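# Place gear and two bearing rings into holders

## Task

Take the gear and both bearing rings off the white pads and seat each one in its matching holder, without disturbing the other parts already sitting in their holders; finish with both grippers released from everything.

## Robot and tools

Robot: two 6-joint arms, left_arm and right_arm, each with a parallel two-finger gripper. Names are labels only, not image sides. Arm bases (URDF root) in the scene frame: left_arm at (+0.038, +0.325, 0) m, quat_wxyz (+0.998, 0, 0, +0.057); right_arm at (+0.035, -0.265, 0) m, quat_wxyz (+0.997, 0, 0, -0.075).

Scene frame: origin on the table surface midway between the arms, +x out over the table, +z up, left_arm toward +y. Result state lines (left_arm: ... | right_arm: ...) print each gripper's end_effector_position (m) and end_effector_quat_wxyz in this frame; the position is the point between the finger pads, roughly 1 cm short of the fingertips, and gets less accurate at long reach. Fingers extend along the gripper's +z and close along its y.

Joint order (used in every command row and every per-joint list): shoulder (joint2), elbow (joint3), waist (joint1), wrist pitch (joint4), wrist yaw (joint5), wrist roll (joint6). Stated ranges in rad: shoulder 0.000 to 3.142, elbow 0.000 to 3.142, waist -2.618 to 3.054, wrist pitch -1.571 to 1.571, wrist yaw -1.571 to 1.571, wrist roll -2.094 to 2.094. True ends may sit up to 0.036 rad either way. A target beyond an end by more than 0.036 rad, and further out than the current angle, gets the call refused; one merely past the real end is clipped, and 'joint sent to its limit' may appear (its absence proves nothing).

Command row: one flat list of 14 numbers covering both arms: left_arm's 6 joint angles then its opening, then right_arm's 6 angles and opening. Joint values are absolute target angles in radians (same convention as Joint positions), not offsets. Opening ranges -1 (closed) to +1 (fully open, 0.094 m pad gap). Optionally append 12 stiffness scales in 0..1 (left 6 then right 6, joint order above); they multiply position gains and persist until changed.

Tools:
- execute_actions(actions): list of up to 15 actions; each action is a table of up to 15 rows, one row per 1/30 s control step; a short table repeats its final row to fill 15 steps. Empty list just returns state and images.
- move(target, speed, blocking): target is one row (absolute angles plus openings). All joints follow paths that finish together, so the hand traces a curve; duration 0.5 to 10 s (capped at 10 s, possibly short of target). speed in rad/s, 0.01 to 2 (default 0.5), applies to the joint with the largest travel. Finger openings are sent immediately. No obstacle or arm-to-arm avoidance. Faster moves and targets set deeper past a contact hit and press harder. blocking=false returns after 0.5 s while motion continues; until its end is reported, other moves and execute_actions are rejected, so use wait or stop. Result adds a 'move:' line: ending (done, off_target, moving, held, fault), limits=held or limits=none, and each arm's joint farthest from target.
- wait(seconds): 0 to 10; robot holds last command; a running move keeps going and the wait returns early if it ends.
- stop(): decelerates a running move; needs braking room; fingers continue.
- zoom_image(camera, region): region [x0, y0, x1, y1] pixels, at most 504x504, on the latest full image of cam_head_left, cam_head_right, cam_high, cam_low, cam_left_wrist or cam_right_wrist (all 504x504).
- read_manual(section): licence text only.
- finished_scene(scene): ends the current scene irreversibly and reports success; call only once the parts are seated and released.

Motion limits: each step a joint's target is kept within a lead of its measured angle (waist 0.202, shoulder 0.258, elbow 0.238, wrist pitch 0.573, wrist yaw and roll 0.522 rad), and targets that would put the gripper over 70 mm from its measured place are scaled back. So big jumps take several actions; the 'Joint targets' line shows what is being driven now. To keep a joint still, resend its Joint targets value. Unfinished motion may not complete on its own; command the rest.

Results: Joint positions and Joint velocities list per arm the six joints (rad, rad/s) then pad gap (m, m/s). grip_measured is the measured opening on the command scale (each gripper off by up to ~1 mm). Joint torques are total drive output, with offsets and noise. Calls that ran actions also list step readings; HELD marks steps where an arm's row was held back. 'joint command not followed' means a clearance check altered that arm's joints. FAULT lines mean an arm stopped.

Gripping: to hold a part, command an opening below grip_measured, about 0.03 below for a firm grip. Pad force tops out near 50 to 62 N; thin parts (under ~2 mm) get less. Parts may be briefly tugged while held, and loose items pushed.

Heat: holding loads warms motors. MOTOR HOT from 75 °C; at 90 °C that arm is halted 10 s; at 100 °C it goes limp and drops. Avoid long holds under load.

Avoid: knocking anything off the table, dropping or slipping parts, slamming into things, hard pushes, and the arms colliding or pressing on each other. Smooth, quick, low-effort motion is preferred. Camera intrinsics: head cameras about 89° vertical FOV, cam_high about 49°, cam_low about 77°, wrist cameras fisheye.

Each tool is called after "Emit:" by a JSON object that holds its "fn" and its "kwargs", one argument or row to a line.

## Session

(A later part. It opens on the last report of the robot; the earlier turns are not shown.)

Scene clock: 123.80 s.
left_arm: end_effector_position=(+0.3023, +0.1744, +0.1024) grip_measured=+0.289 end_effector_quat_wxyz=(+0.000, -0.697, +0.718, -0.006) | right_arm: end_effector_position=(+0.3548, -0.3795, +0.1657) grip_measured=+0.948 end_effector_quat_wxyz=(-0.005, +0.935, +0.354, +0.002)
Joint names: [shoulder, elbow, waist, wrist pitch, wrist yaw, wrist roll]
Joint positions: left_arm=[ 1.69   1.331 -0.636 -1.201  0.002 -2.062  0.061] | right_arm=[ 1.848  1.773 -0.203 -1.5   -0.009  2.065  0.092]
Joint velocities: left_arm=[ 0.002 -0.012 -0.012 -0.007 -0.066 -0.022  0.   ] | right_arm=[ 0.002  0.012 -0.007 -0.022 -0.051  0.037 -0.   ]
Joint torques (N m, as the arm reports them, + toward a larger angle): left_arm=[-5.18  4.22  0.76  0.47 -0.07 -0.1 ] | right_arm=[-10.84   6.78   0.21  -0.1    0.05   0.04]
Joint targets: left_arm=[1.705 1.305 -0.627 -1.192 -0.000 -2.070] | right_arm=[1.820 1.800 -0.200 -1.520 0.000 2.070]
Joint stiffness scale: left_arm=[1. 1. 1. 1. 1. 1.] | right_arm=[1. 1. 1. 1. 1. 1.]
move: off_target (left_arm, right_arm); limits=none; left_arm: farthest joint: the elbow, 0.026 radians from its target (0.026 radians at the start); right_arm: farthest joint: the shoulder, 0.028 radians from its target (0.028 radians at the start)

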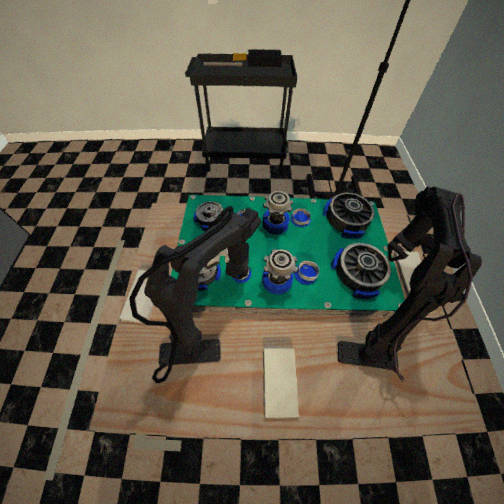

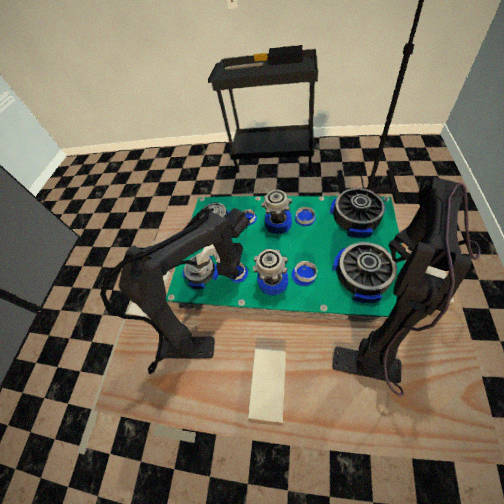

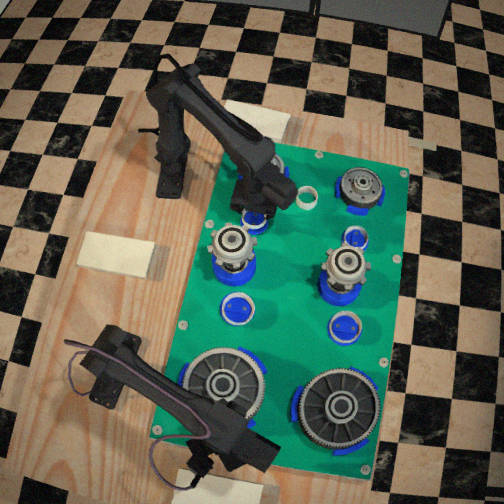

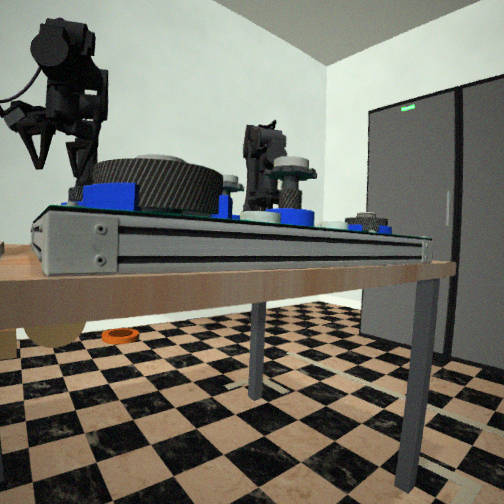

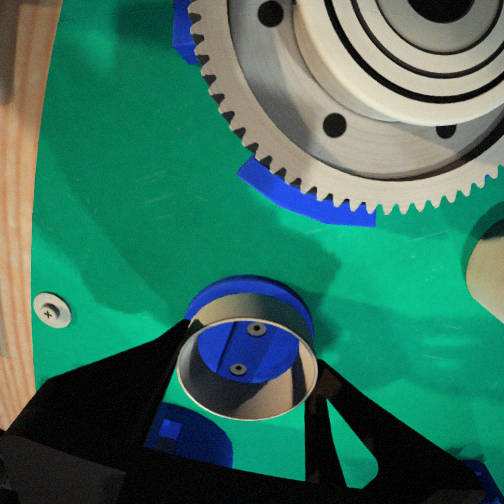

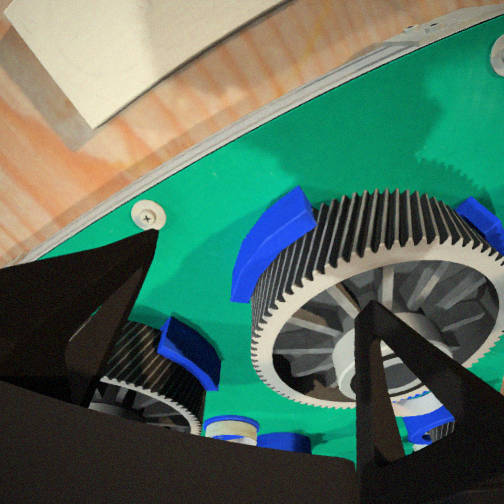

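Emit:
{"fn": "execute_actions", "kwargs": {
  "actions": [
    [[1.69,1.34,-0.63,-1.21,0,-2.07,0.25,1.82,1.80,-0.2,-1.52,0,2.07,0.95],[1.69,1.36,-0.635,-1.22,0,-2.07,0.25,1.82,1.80,-0.2,-1.52,0,2.07,0.95],[1.69,1.368,-0.64,-1.225,0,-2.07,0.25,1.82,1.80,-0.2,-1.52,0,2.07,0.95],[1.69,1.376,-0.64,-1.23,0,-2.07,0.25,1.82,1.80,-0.2,-1.52,0,2.07,0.95],[1.69,1.384,-0.64,-1.235,0,-2.07,0.25,1.82,1.80,-0.2,-1.52,0,2.07,0.95],[1.69,1.392,-0.64,-1.24,0,-2.07,0.25,1.82,1.80,-0.2,-1.52,0,2.07,0.95],[1.69,1.40,-0.64,-1.245,0,-2.07,0.25,1.82,1.80,-0.2,-1.52,0,2.07,0.95]],
    [[1.694,1.40,-0.644,-1.245,0,-2.07,0.25,1.82,1.80,-0.2,-1.52,0,2.07,0.95],[1.698,1.40,-0.647,-1.245,0,-2.07,0.25,1.82,1.80,-0.2,-1.52,0,2.07,0.95],[1.702,1.40,-0.65,-1.245,0,-2.07,0.25,1.82,1.80,-0.2,-1.52,0,2.07,0.95],[1.706,1.40,-0.653,-1.245,0,-2.07,0.25,1.82,1.80,-0.2,-1.52,0,2.07,0.95],[1.71,1.40,-0.655,-1.245,0,-2.07,0.25,1.82,1.80,-0.2,-1.52,0,2.07,0.95],[1.713,1.40,-0.657,-1.245,0,-2.07,0.25,1.82,1.80,-0.2,-1.52,0,2.07,0.95]]
  ]
}}

Emit:
{"fn": "zoom_image", "kwargs": {
  "camera": "cam_left_wrist",
  "region": [150, 250, 350, 430]
}}

Scene clock: 127.43 s.
left_arm: end_effector_position=(+0.3034, +0.1692, +0.1047) grip_measured=+0.289 end_effector_quat_wxyz=(-0.001, -0.692, +0.722, -0.000) | right_arm: end_effector_position=(+0.3548, -0.3795, +0.1657) grip_measured=+0.948 end_effector_quat_wxyz=(-0.005, +0.935, +0.354, +0.002)
Joint names: [shoulder, elbow, waist, wrist pitch, wrist yaw, wrist roll]
Joint positions: left_arm=[ 1.712  1.365 -0.649 -1.224  0.002 -2.063  0.061] | right_arm=[ 1.848  1.773 -0.203 -1.5   -0.009  2.065  0.092]
Joint velocities: left_arm=[-0.002 -0.007 -0.017  0.037  0.051 -0.037  0.001] | right_arm=[ 0.002 -0.002 -0.017  0.037  0.007 -0.037  0.   ]
Joint torques (N m, as the arm reports them, + toward a larger angle): left_arm=[-6.47  9.55 -0.49  0.12 -0.05 -0.11] | right_arm=[-10.82   6.79   0.23  -0.11   0.05   0.06]
Joint targets: left_arm=[1.713 1.400 -0.657 -1.245 -0.000 -2.070] | right_arm=[1.820 1.800 -0.200 -1.520 -0.000 2.070]
Joint stiffness scale: left_arm=[1. 1. 1. 1. 1. 1.] | right_arm=[1. 1. 1. 1. 1. 1.]
Step readings (joint positions; steps 1 to 15: 1st action; 16 to 30: 2nd action):
0: left_arm=[1.690 1.331 -0.636 -1.200 0.002 -2.062] | right_arm=[1.848 1.773 -0.203 -1.500 -0.009 2.065]
1: left_arm=[1.690 1.331 -0.636 -1.200 0.002 -2.062] | right_arm=[1.848 1.773 -0.203 -1.500 -0.009 2.065]
2: left_arm=[1.690 1.331 -0.636 -1.200 0.002 -2.062] | right_arm=[1.848 1.773 -0.203 -1.500 -0.009 2.065]
4: left_arm=[1.690 1.332 -0.636 -1.202 0.002 -2.063] | right_arm=[1.848 1.773 -0.203 -1.500 -0.009 2.065]
8: left_arm=[1.690 1.354 -0.636 -1.215 0.002 -2.063] | right_arm=[1.848 1.773 -0.203 -1.500 -0.009 2.065]
15: left_arm=[1.690 1.365 -0.636 -1.220 0.002 -2.063] | right_arm=[1.848 1.773 -0.203 -1.500 -0.009 2.065]
16: left_arm=[1.690 1.365 -0.636 -1.221 0.002 -2.063] | right_arm=[1.848 1.773 -0.203 -1.500 -0.009 2.065]
17: left_arm=[1.690 1.365 -0.636 -1.222 0.002 -2.063] | right_arm=[1.848 1.773 -0.203 -1.500 -0.009 2.065]
19: left_arm=[1.690 1.365 -0.638 -1.223 0.002 -2.063] | right_arm=[1.848 1.773 -0.203 -1.500 -0.009 2.065]
23: left_arm=[1.705 1.365 -0.647 -1.224 0.002 -2.063] | right_arm=[1.848 1.773 -0.203 -1.500 -0.009 2.065]
30: Joint positions above

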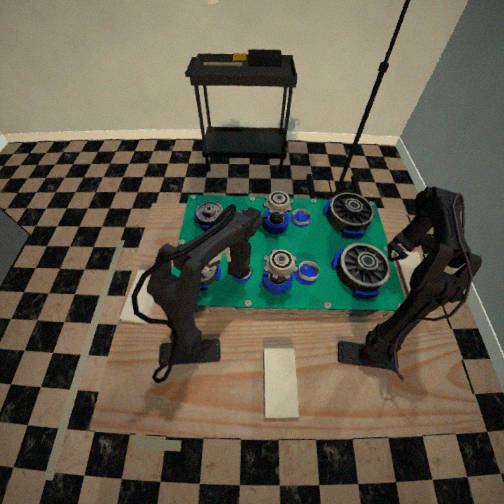

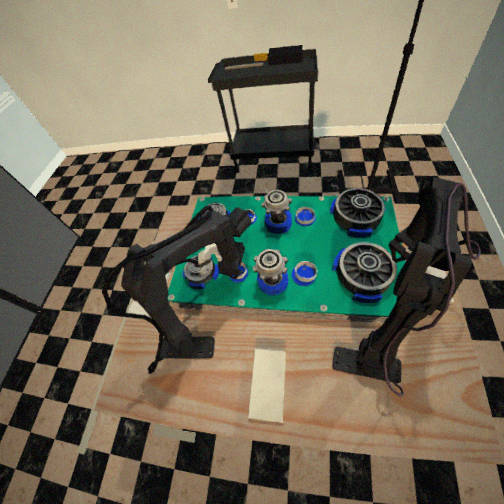

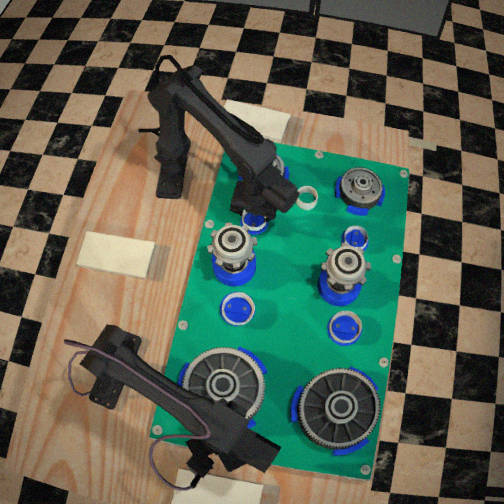

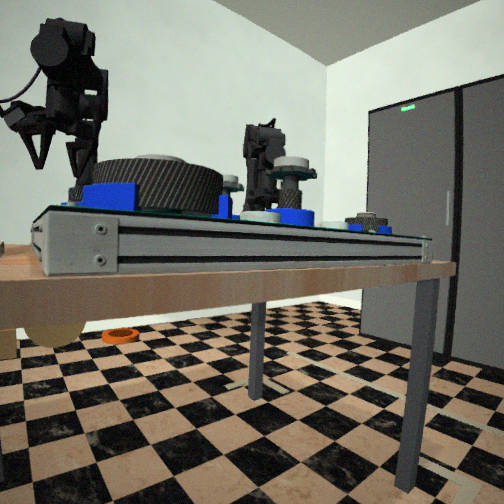

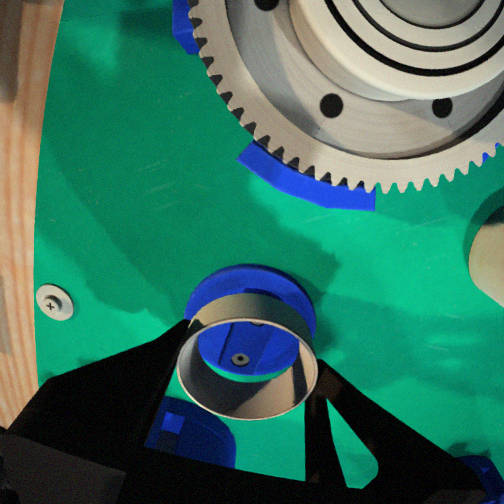

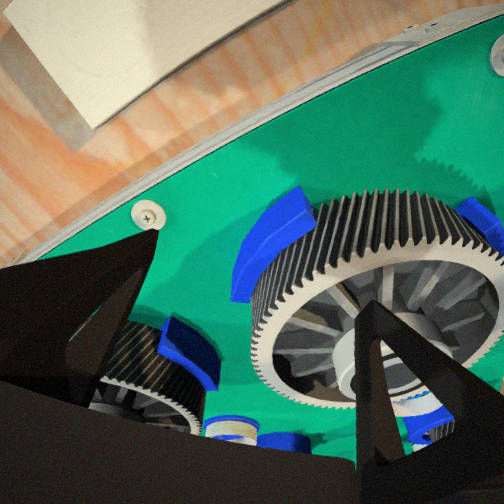

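Region (150, 250, 350, 430) of cam_left_wrist's 504x504 image, scaled by 2.520, with more detail than that image has; it fills the top 454 rows of this view, and the rest is white.

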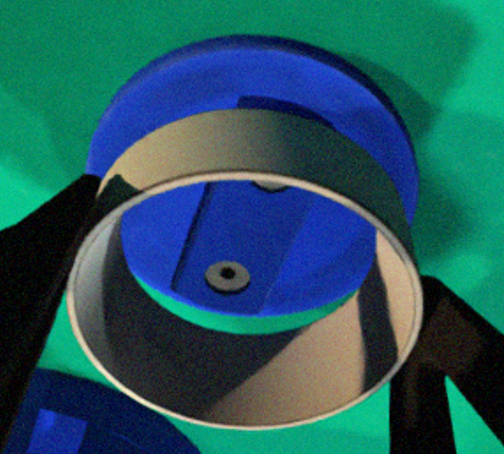

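Emit:
{"fn": "execute_actions", "kwargs": {
  "actions": [
    [[1.713,1.38,-0.65,-1.235,0,-2.07,0.25,1.82,1.80,-0.2,-1.52,0,2.07,0.95],[1.713,1.365,-0.643,-1.228,0,-2.07,0.25,1.82,1.80,-0.2,-1.52,0,2.07,0.95],[1.713,1.356,-0.635,-1.222,0,-2.07,0.25,1.82,1.80,-0.2,-1.52,0,2.07,0.95]],
    [[1.713,1.353,-0.635,-1.219,0,-2.07,0.25,1.82,1.80,-0.2,-1.52,0,2.07,0.95],[1.713,1.35,-0.635,-1.216,0,-2.07,0.25,1.82,1.80,-0.2,-1.52,0,2.07,0.95],[1.713,1.347,-0.635,-1.213,0,-2.07,0.25,1.82,1.80,-0.2,-1.52,0,2.07,0.95],[1.713,1.344,-0.635,-1.21,0,-2.07,0.25,1.82,1.80,-0.2,-1.52,0,2.07,0.95],[1.713,1.341,-0.635,-1.207,0,-2.07,0.25,1.82,1.80,-0.2,-1.52,0,2.07,0.95],[1.713,1.338,-0.635,-1.204,0,-2.07,0.25,1.82,1.80,-0.2,-1.52,0,2.07,0.95],[1.713,1.335,-0.635,-1.201,0,-2.07,0.25,1.82,1.80,-0.2,-1.52,0,2.07,0.95],[1.713,1.332,-0.635,-1.198,0,-2.07,0.25,1.82,1.80,-0.2,-1.52,0,2.07,0.95],[1.713,1.329,-0.635,-1.195,0,-2.07,0.25,1.82,1.80,-0.2,-1.52,0,2.07,0.95],[1.713,1.326,-0.635,-1.192,0,-2.07,0.25,1.82,1.80,-0.2,-1.52,0,2.07,0.95]]
  ]
}}

Emit:
{"fn": "zoom_image", "kwargs": {
  "camera": "cam_left_wrist",
  "region": [150, 250, 350, 430]
}}

Scene clock: 129.77 s.
left_arm: end_effector_position=(+0.3026, +0.1715, +0.0979) grip_measured=+0.289 end_effector_quat_wxyz=(-0.002, -0.694, +0.720, +0.002) | right_arm: end_effector_position=(+0.3548, -0.3795, +0.1657) grip_measured=+0.948 end_effector_quat_wxyz=(-0.005, +0.935, +0.354, +0.002)
Joint names: [shoulder, elbow, waist, wrist pitch, wrist yaw, wrist roll]
Joint positions: left_arm=[ 1.712  1.338 -0.644 -1.201  0.003 -2.063  0.061] | right_arm=[ 1.848  1.773 -0.203 -1.5   -0.009  2.065  0.092]
Joint velocities: left_arm=[-0.002 -0.007 -0.022  0.022 -0.022 -0.037  0.001] | right_arm=[-0.002  0.002 -0.007 -0.081  0.037 -0.051 -0.001]
Joint torques (N m, as the arm reports them, + toward a larger angle): left_arm=[-6.47  5.39  0.68  0.41 -0.03 -0.1 ] | right_arm=[-10.84   6.75   0.24  -0.1    0.05   0.05]
Joint targets: left_arm=[1.713 1.326 -0.635 -1.192 -0.000 -2.070] | right_arm=[1.820 1.800 -0.200 -1.520 0.000 2.070]
Joint stiffness scale: left_arm=[1. 1. 1. 1. 1. 1.] | right_arm=[1. 1. 1. 1. 1. 1.]
Step readings (joint positions; steps 1 to 15: 1st action; 16 to 30: 2nd action):
0: left_arm=[1.712 1.365 -0.649 -1.224 0.002 -2.063] | right_arm=[1.848 1.773 -0.203 -1.500 -0.009 2.065]
1: left_arm=[1.712 1.365 -0.649 -1.224 0.002 -2.063] | right_arm=[1.848 1.773 -0.203 -1.500 -0.009 2.065]
2: left_arm=[1.712 1.365 -0.649 -1.224 0.002 -2.063] | right_arm=[1.848 1.773 -0.203 -1.500 -0.009 2.065]
4: left_arm=[1.712 1.365 -0.647 -1.224 0.002 -2.063] | right_arm=[1.848 1.773 -0.203 -1.500 -0.009 2.065]
8: left_arm=[1.712 1.365 -0.644 -1.224 0.002 -2.063] | right_arm=[1.848 1.773 -0.203 -1.500 -0.009 2.065]
15: left_arm=[1.712 1.365 -0.644 -1.224 0.002 -2.063] | right_arm=[1.848 1.773 -0.203 -1.500 -0.009 2.065]
16: left_arm=[1.712 1.365 -0.644 -1.224 0.002 -2.063] | right_arm=[1.848 1.773 -0.203 -1.500 -0.009 2.065]
17: left_arm=[1.712 1.365 -0.644 -1.224 0.002 -2.063] | right_arm=[1.848 1.773 -0.203 -1.500 -0.009 2.065]
19: left_arm=[1.712 1.365 -0.644 -1.222 0.002 -2.063] | right_arm=[1.848 1.773 -0.203 -1.500 -0.009 2.065]
23: left_arm=[1.712 1.355 -0.644 -1.211 0.002 -2.063] | right_arm=[1.848 1.773 -0.203 -1.500 -0.009 2.065]
30: Joint positions above

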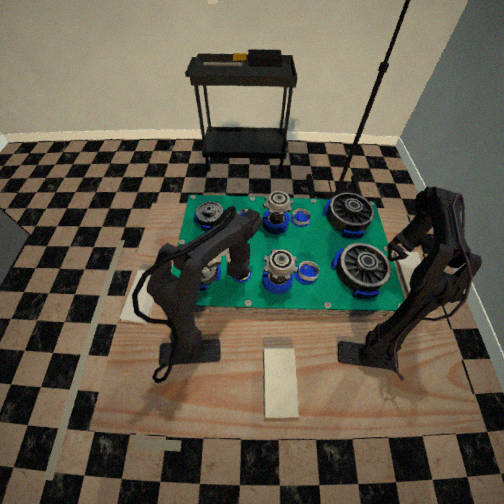

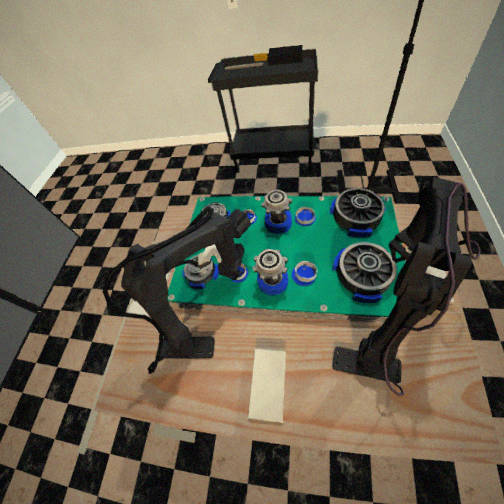

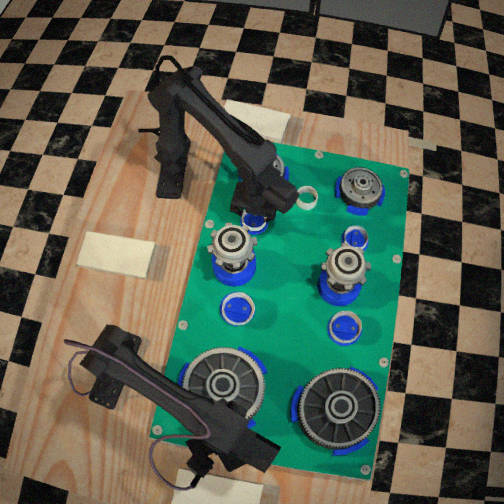

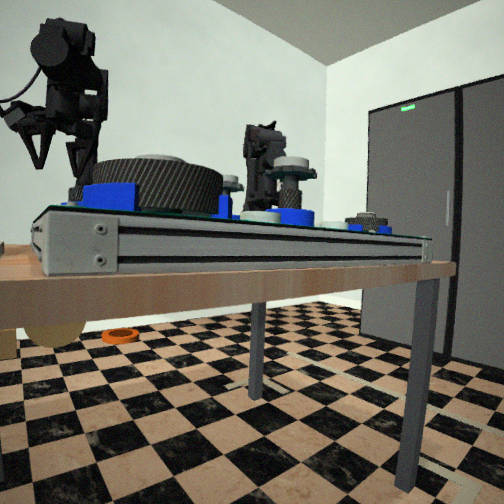

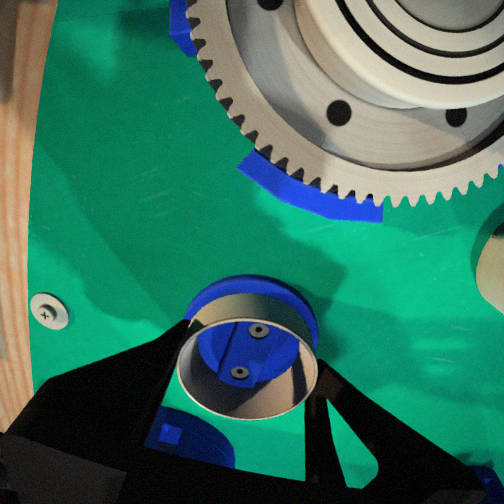

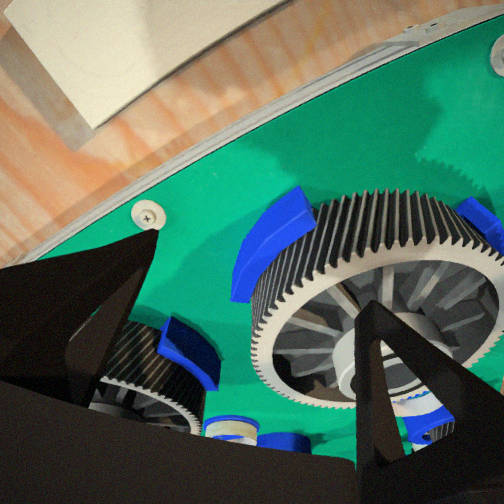

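Region (150, 250, 350, 430) of cam_left_wrist's 504x504 image, scaled by 2.520, with more detail than that image has; it fills the top 454 rows of this view, and the rest is white.

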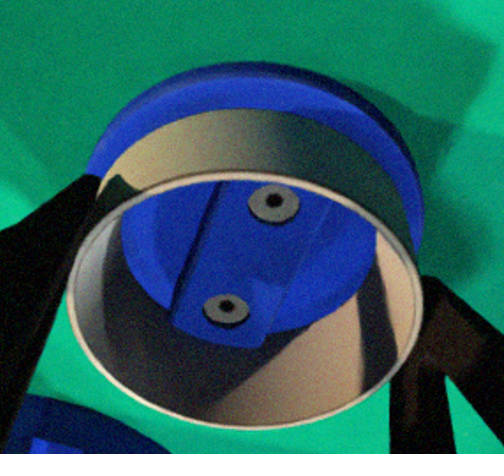

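Emit:
{"fn": "execute_actions", "kwargs": {
  "actions": [
    [[1.713,1.323,-0.635,-1.189,0,-2.07,0.25,1.82,1.80,-0.2,-1.52,0,2.07,0.95],[1.713,1.32,-0.635,-1.186,0,-2.07,0.25,1.82,1.80,-0.2,-1.52,0,2.07,0.95],[1.713,1.317,-0.635,-1.183,0,-2.07,0.25,1.82,1.80,-0.2,-1.52,0,2.07,0.95],[1.713,1.317,-0.635,-1.183,0,-2.07,0.25,1.82,1.80,-0.2,-1.52,0,2.07,0.95],[1.713,1.317,-0.635,-1.183,0,-2.07,0.25,1.82,1.80,-0.2,-1.52,0,2.07,0.95],[1.713,1.317,-0.635,-1.183,0,-2.07,0.25,1.82,1.80,-0.2,-1.52,0,2.07,0.95],[1.713,1.317,-0.635,-1.183,0,-2.07,0.25,1.82,1.80,-0.2,-1.52,0,2.07,0.95],[1.713,1.317,-0.635,-1.183,0,-2.07,0.25,1.82,1.80,-0.2,-1.52,0,2.07,0.95],[1.713,1.317,-0.635,-1.183,0,-2.07,0.32,1.82,1.80,-0.2,-1.52,0,2.07,0.95],[1.713,1.317,-0.635,-1.183,0,-2.07,0.4,1.82,1.80,-0.2,-1.52,0,2.07,0.95],[1.713,1.317,-0.635,-1.183,0,-2.07,0.55,1.82,1.80,-0.2,-1.52,0,2.07,0.95]]
  ]
}}

Emit:
{"fn": "move", "kwargs": {
  "target": [1.67,1.52,-0.635,-1.40,0,-2.07,0.55,1.82,1.80,-0.2,-1.52,0,2.07,0.95],
  "speed": 0.4
}}

Emit:
{"fn": "zoom_image", "kwargs": {
  "camera": "cam_head_right",
  "region": [220, 195, 330, 295]
}}

Emit:
{"fn": "zoom_image", "kwargs": {
  "camera": "cam_high",
  "region": [212, 282, 266, 334]
}}

Emit:
{"fn": "zoom_image", "kwargs": {
  "camera": "cam_high",
  "region": [318, 302, 372, 354]
}}

Scene clock: 131.00 s.
left_arm: end_effector_position=(+0.3048, +0.1702, +0.0979) grip_measured=+0.548 end_effector_quat_wxyz=(-0.000, -0.694, +0.720, -0.003) | right_arm: end_effector_position=(+0.3548, -0.3795, +0.1657) grip_measured=+0.948 end_effector_quat_wxyz=(-0.005, +0.935, +0.354, +0.002)
Joint names: [shoulder, elbow, waist, wrist pitch, wrist yaw, wrist roll]
Joint positions: left_arm=[ 1.712  1.338 -0.644 -1.19   0.003 -2.063  0.073] | right_arm=[ 1.848  1.773 -0.203 -1.5   -0.009  2.065  0.092]
Joint velocities: left_arm=[ 0.002  0.012 -0.027  0.007  0.022  0.007 -0.   ] | right_arm=[-0.022  0.007 -0.027  0.007 -0.007  0.066 -0.   ]
Joint torques (N m, as the arm reports them, + toward a larger angle): left_arm=[-6.47  4.61  0.75  0.43 -0.04 -0.1 ] | right_arm=[-10.85   6.79   0.3   -0.1    0.05   0.05]
Joint targets: left_arm=[1.713 1.317 -0.635 -1.183 0.000 -2.070] | right_arm=[1.820 1.800 -0.200 -1.520 -0.000 2.070]
Joint stiffness scale: left_arm=[1. 1. 1. 1. 1. 1.] | right_arm=[1. 1. 1. 1. 1. 1.]
Step readings (joint positions):
0: left_arm=[1.712 1.338 -0.644 -1.198 0.003 -2.063] | right_arm=[1.848 1.773 -0.203 -1.500 -0.009 2.065]
1: left_arm=[1.712 1.338 -0.644 -1.197 0.003 -2.063] | right_arm=[1.848 1.773 -0.203 -1.500 -0.009 2.065]
2: left_arm=[1.712 1.338 -0.644 -1.197 0.003 -2.063] | right_arm=[1.848 1.773 -0.203 -1.500 -0.009 2.065]
4: left_arm=[1.712 1.338 -0.644 -1.195 0.003 -2.063] | right_arm=[1.848 1.773 -0.203 -1.500 -0.009 2.065]
8: left_arm=[1.712 1.338 -0.644 -1.195 0.003 -2.063] | right_arm=[1.848 1.773 -0.203 -1.500 -0.009 2.065]
15: Joint positions above

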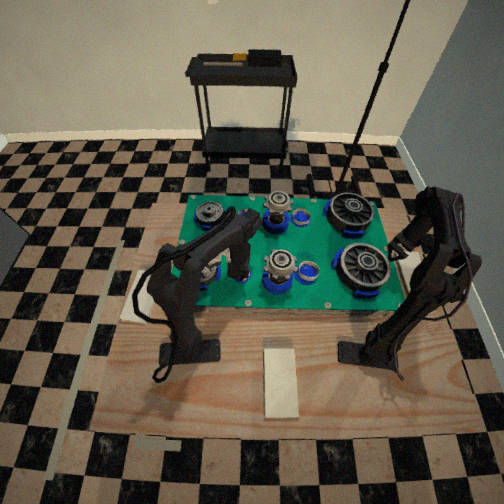

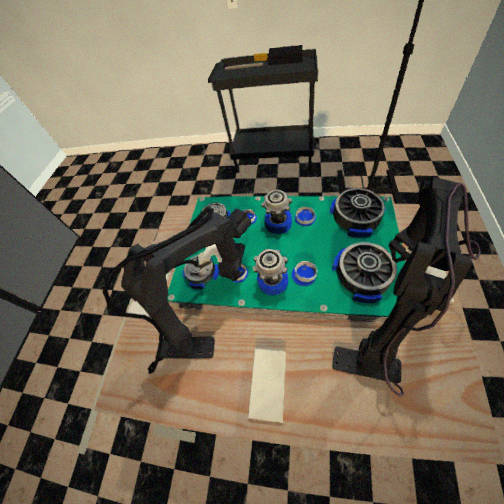

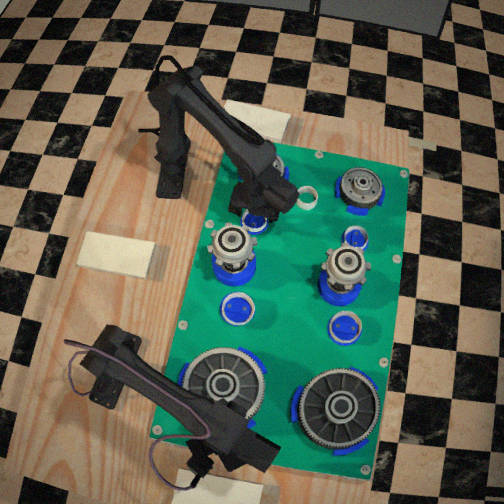

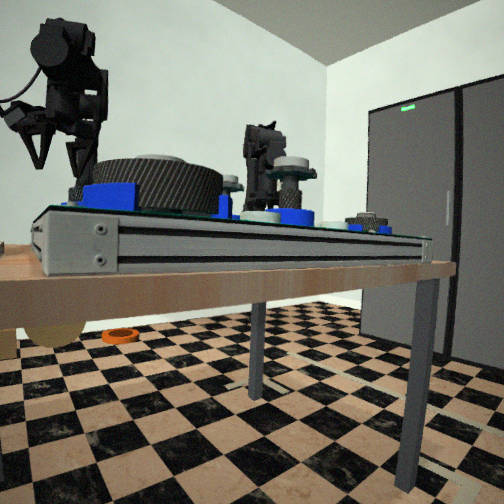

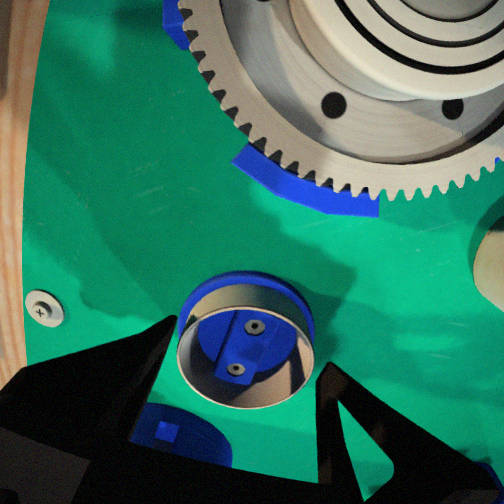

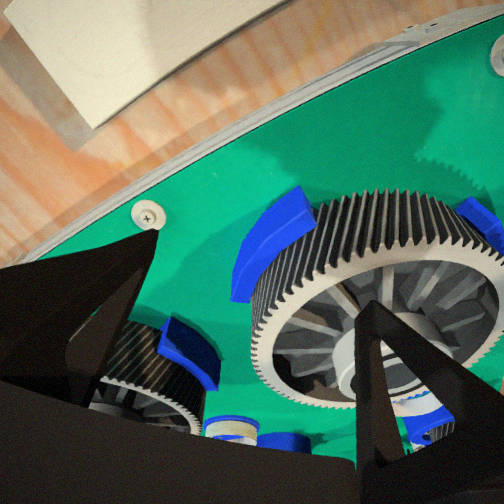

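Scene clock: 132.23 s.
left_arm: end_effector_position=(+0.2987, +0.1738, +0.1421) grip_measured=+0.548 end_effector_quat_wxyz=(-0.002, -0.694, +0.720, +0.003) | right_arm: end_effector_position=(+0.3548, -0.3795, +0.1657) grip_measured=+0.948 end_effector_quat_wxyz=(-0.005, +0.935, +0.354, +0.002)
Joint names: [shoulder, elbow, waist, wrist pitch, wrist yaw, wrist roll]
Joint positions: left_arm=[ 1.691  1.49  -0.644 -1.377  0.003 -2.063  0.073] | right_arm=[ 1.848  1.773 -0.203 -1.5   -0.009  2.065  0.092]
Joint velocities: left_arm=[-0.002 -0.002 -0.022 -0.007 -0.037  0.066  0.003] | right_arm=[-0.007  0.002 -0.012  0.007  0.022 -0.037  0.   ]
Joint torques (N m, as the arm reports them, + toward a larger angle): left_arm=[-7.82  9.22  0.72  0.08 -0.06 -0.1 ] | right_arm=[-10.82   6.76   0.23  -0.1    0.04   0.05]
Joint targets: left_arm=[1.670 1.520 -0.635 -1.400 -0.000 -2.070] | right_arm=[1.820 1.800 -0.200 -1.520 0.000 2.070]
Joint stiffness scale: left_arm=[1. 1. 1. 1. 1. 1.] | right_arm=[1. 1. 1. 1. 1. 1.]
move: off_target (left_arm, right_arm); limits=none; left_arm: farthest joint: the elbow, 0.030 radians from its target (0.182 radians at the start); right_arm: farthest joint: the shoulder, 0.028 radians from its target (0.028 radians at the start)

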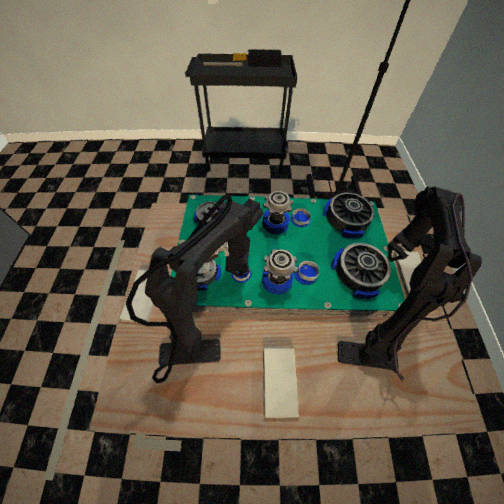

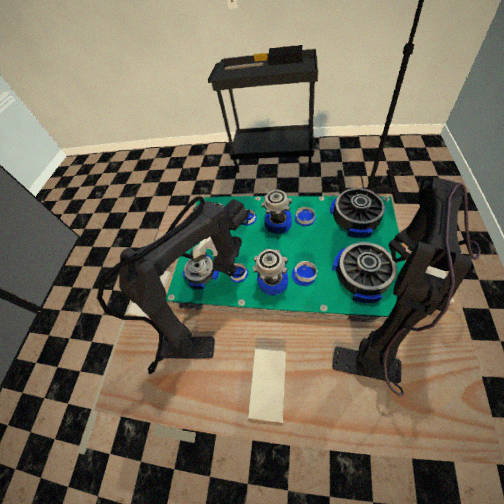

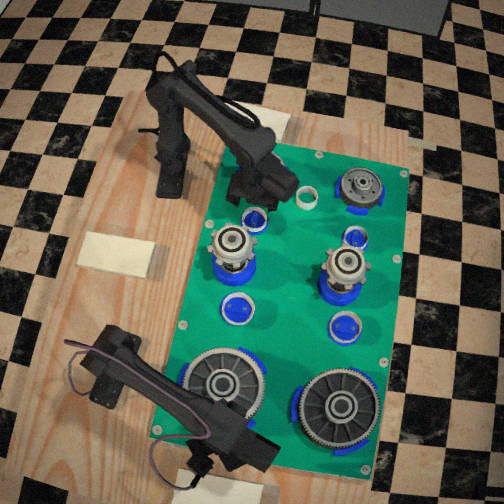

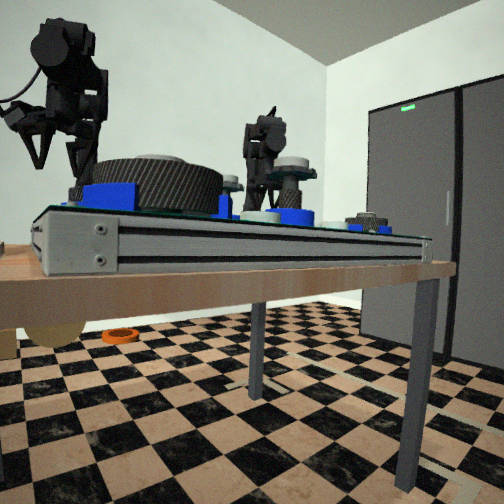

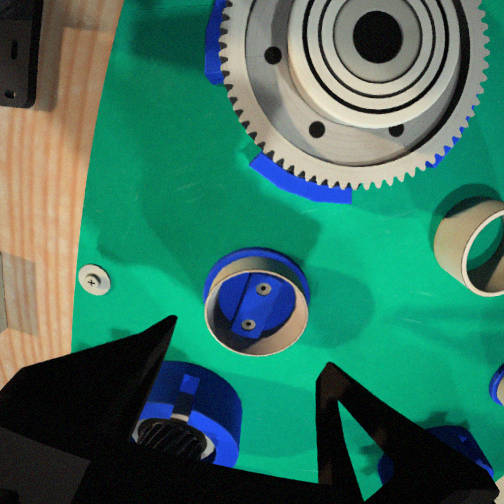

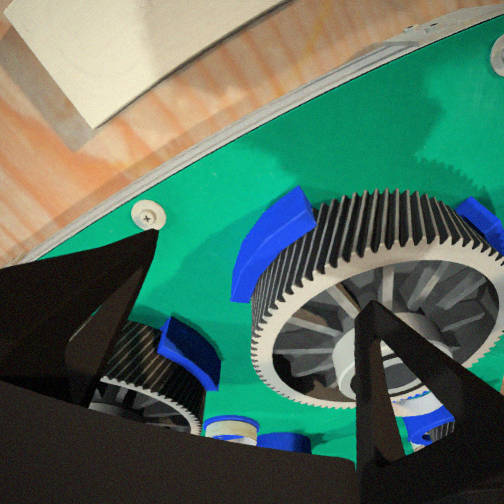

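Region (220, 195, 330, 295) of cam_head_right's 504x504 image, scaled by 4.582, with more detail than that image has; it fills the top 458 rows of this view, and the rest is white.

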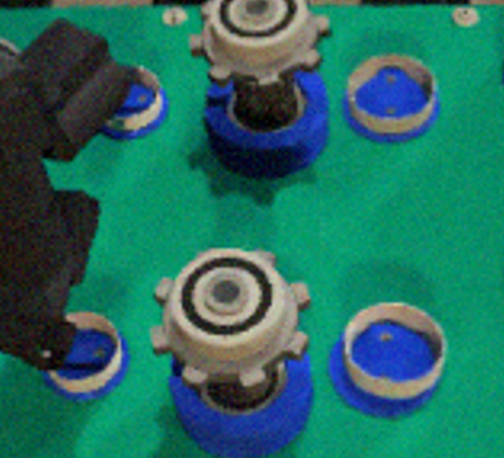

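Region (212, 282, 266, 334) of cam_high's 504x504 image, scaled by 9.333, with more detail than that image has; it fills the top 485 rows of this view, and the rest is white.

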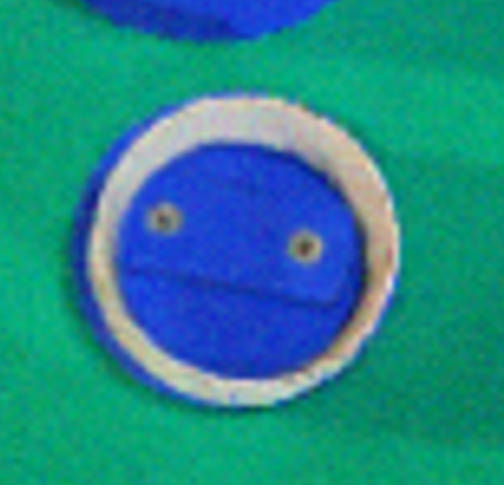

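Region (318, 302, 372, 354) of cam_high's 504x504 image, scaled by 9.333, with more detail than that image has; it fills the top 485 rows of this view, and the rest is white.

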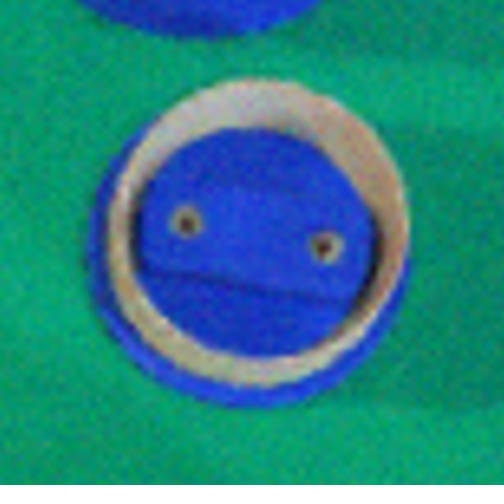

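Emit:
{"fn": "move", "kwargs": {
  "target": [1.5,1.5,0.0,-1.5,0,-2.07,0.55,1.82,1.80,0.766,-1.52,0,2.07,0.95],
  "speed": 0.8
}}

Emit:
{"fn": "move", "kwargs": {
  "target": [1.5,1.5,0.0,-1.5,0,-2.07,0.55,1.82,1.58,0.766,-1.295,0,2.07,0.95],
  "speed": 0.3
}}

Scene clock: 135.87 s.
left_arm: end_effector_position=(+0.3054, +0.3547, +0.1861) grip_measured=+0.548 end_effector_quat_wxyz=(-0.014, +0.884, -0.466, +0.026) | right_arm: end_effector_position=(+0.3096, -0.0644, +0.1657) grip_measured=+0.948 end_effector_quat_wxyz=(-0.005, +0.660, +0.751, -0.001)
Joint names: [shoulder, elbow, waist, wrist pitch, wrist yaw, wrist roll]
Joint positions: left_arm=[ 1.523  1.49  -0.005 -1.478  0.006 -2.063  0.073] | right_arm=[ 1.848  1.773  0.772 -1.5   -0.009  2.065  0.092]
Joint velocities: left_arm=[-0.002  0.002 -0.007 -0.022  0.066 -0.037 -0.   ] | right_arm=[ 0.012  0.002  0.017 -0.037  0.051  0.037 -0.   ]
Joint torques (N m, as the arm reports them, + toward a larger angle): left_arm=[-6.6   7.36  0.53  0.21 -0.09 -0.1 ] | right_arm=[-10.85   6.74  -0.49  -0.11   0.05   0.04]
Joint targets: left_arm=[1.500 1.500 0.000 -1.500 0.000 -2.070] | right_arm=[1.820 1.800 0.766 -1.520 0.000 2.070]
Joint stiffness scale: left_arm=[1. 1. 1. 1. 1. 1.] | right_arm=[1. 1. 1. 1. 1. 1.]
move: off_target (left_arm, right_arm); limits=none; left_arm: farthest joint: the shoulder, 0.023 radians from its target (0.191 radians at the start); right_arm: farthest joint: the shoulder, 0.028 radians from its target (0.028 radians at the start)

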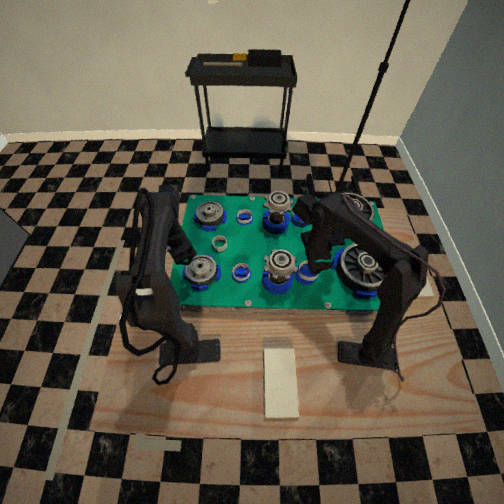

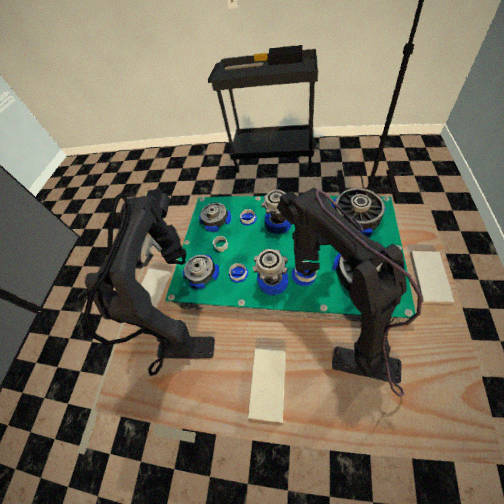

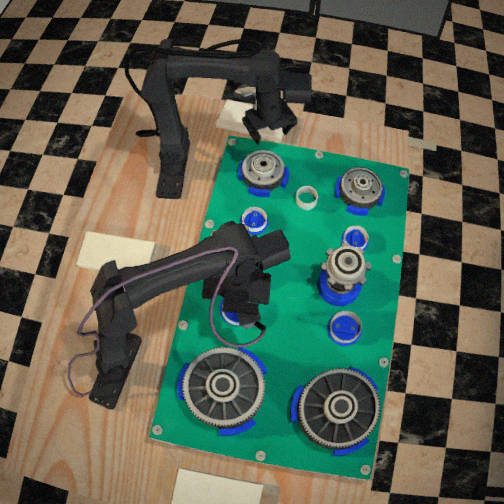

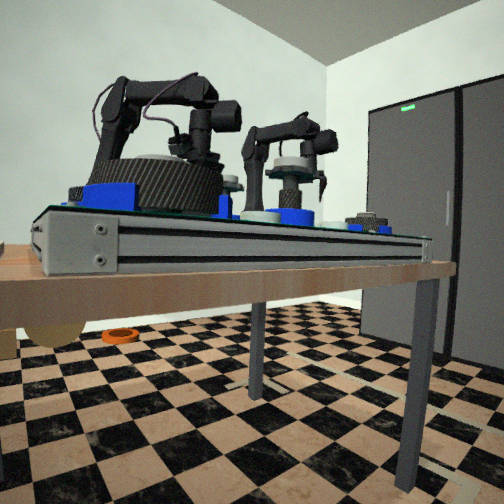

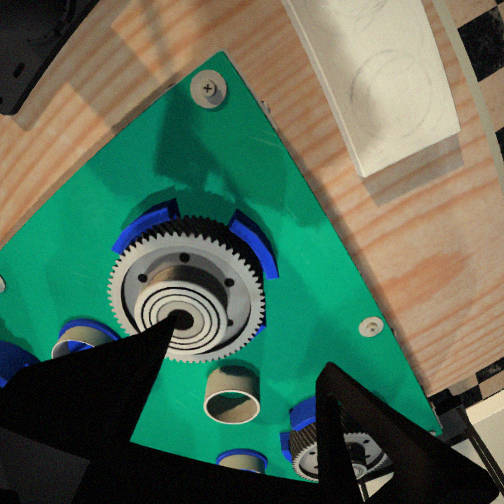

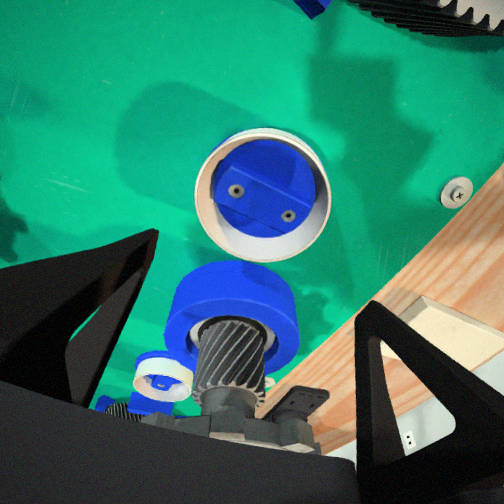

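Scene clock: 137.23 s.
left_arm: end_effector_position=(+0.3052, +0.3547, +0.1861) grip_measured=+0.548 end_effector_quat_wxyz=(-0.014, +0.884, -0.466, +0.026) | right_arm: end_effector_position=(+0.3129, -0.0620, +0.1180) grip_measured=+0.948 end_effector_quat_wxyz=(-0.004, +0.660, +0.751, +0.001)
Joint names: [shoulder, elbow, waist, wrist pitch, wrist yaw, wrist roll]
Joint positions: left_arm=[ 1.523  1.49  -0.005 -1.478  0.006 -2.063  0.073] | right_arm=[ 1.848  1.583  0.772 -1.307 -0.009  2.065  0.092]
Joint velocities: left_arm=[-0.007 -0.002  0.017 -0.022 -0.037  0.051  0.   ] | right_arm=[-0.017 -0.007 -0.007 -0.037 -0.066  0.037 -0.001]
Joint torques (N m, as the arm reports them, + toward a larger angle): left_arm=[-6.76  7.42  0.52  0.24 -0.06 -0.11] | right_arm=[-10.9    4.79  -0.43   0.22   0.03   0.05]
Joint targets: left_arm=[1.500 1.500 0.000 -1.500 -0.000 -2.070] | right_arm=[1.820 1.580 0.766 -1.295 -0.000 2.070]
Joint stiffness scale: left_arm=[1. 1. 1. 1. 1. 1.] | right_arm=[1. 1. 1. 1. 1. 1.]
move: off_target (left_arm, right_arm); limits=none; left_arm: farthest joint: the shoulder, 0.023 radians from its target (0.023 radians at the start); right_arm: farthest joint: the shoulder, 0.028 radians from its target (0.028 radians at the start)

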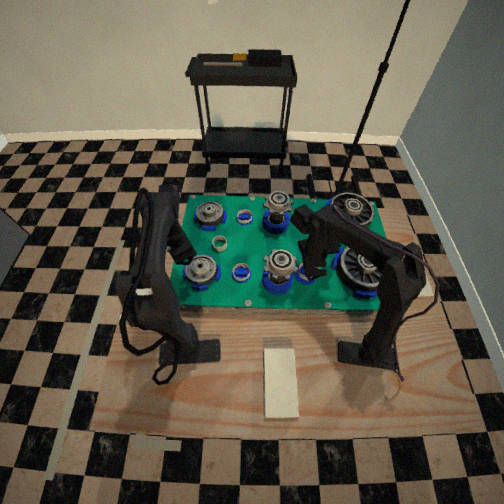

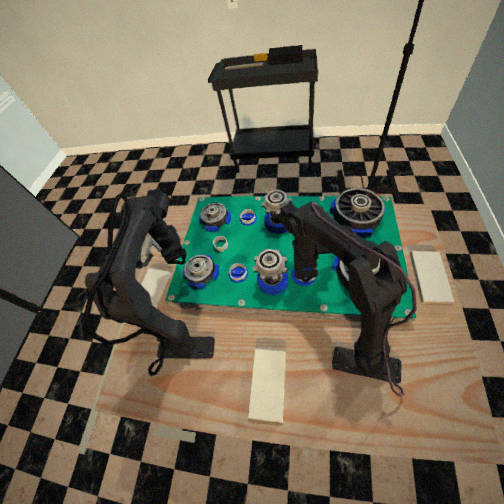

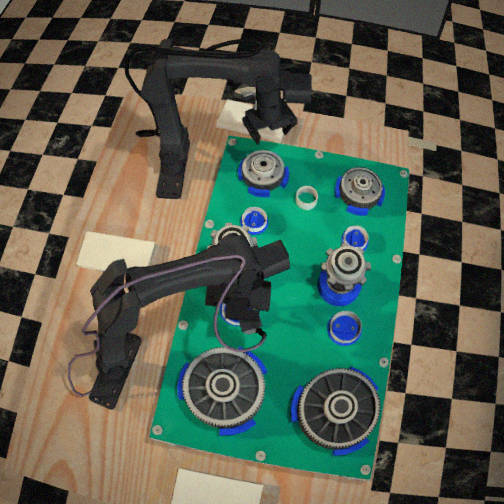

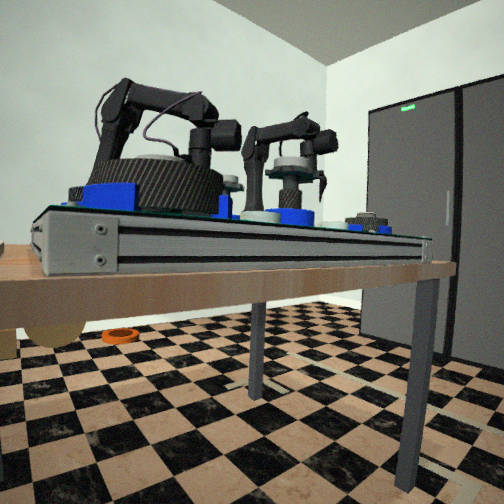

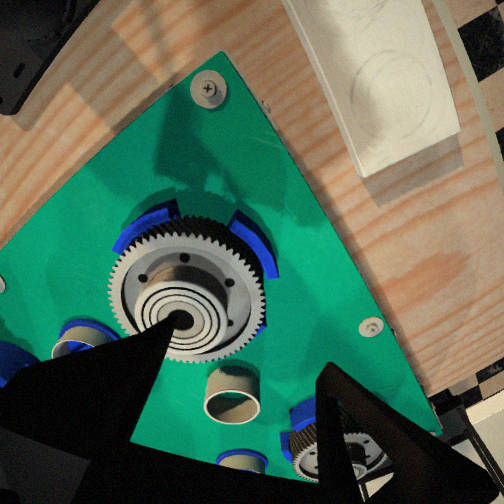

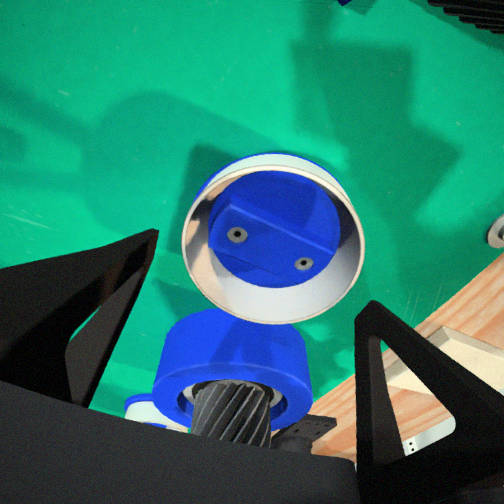

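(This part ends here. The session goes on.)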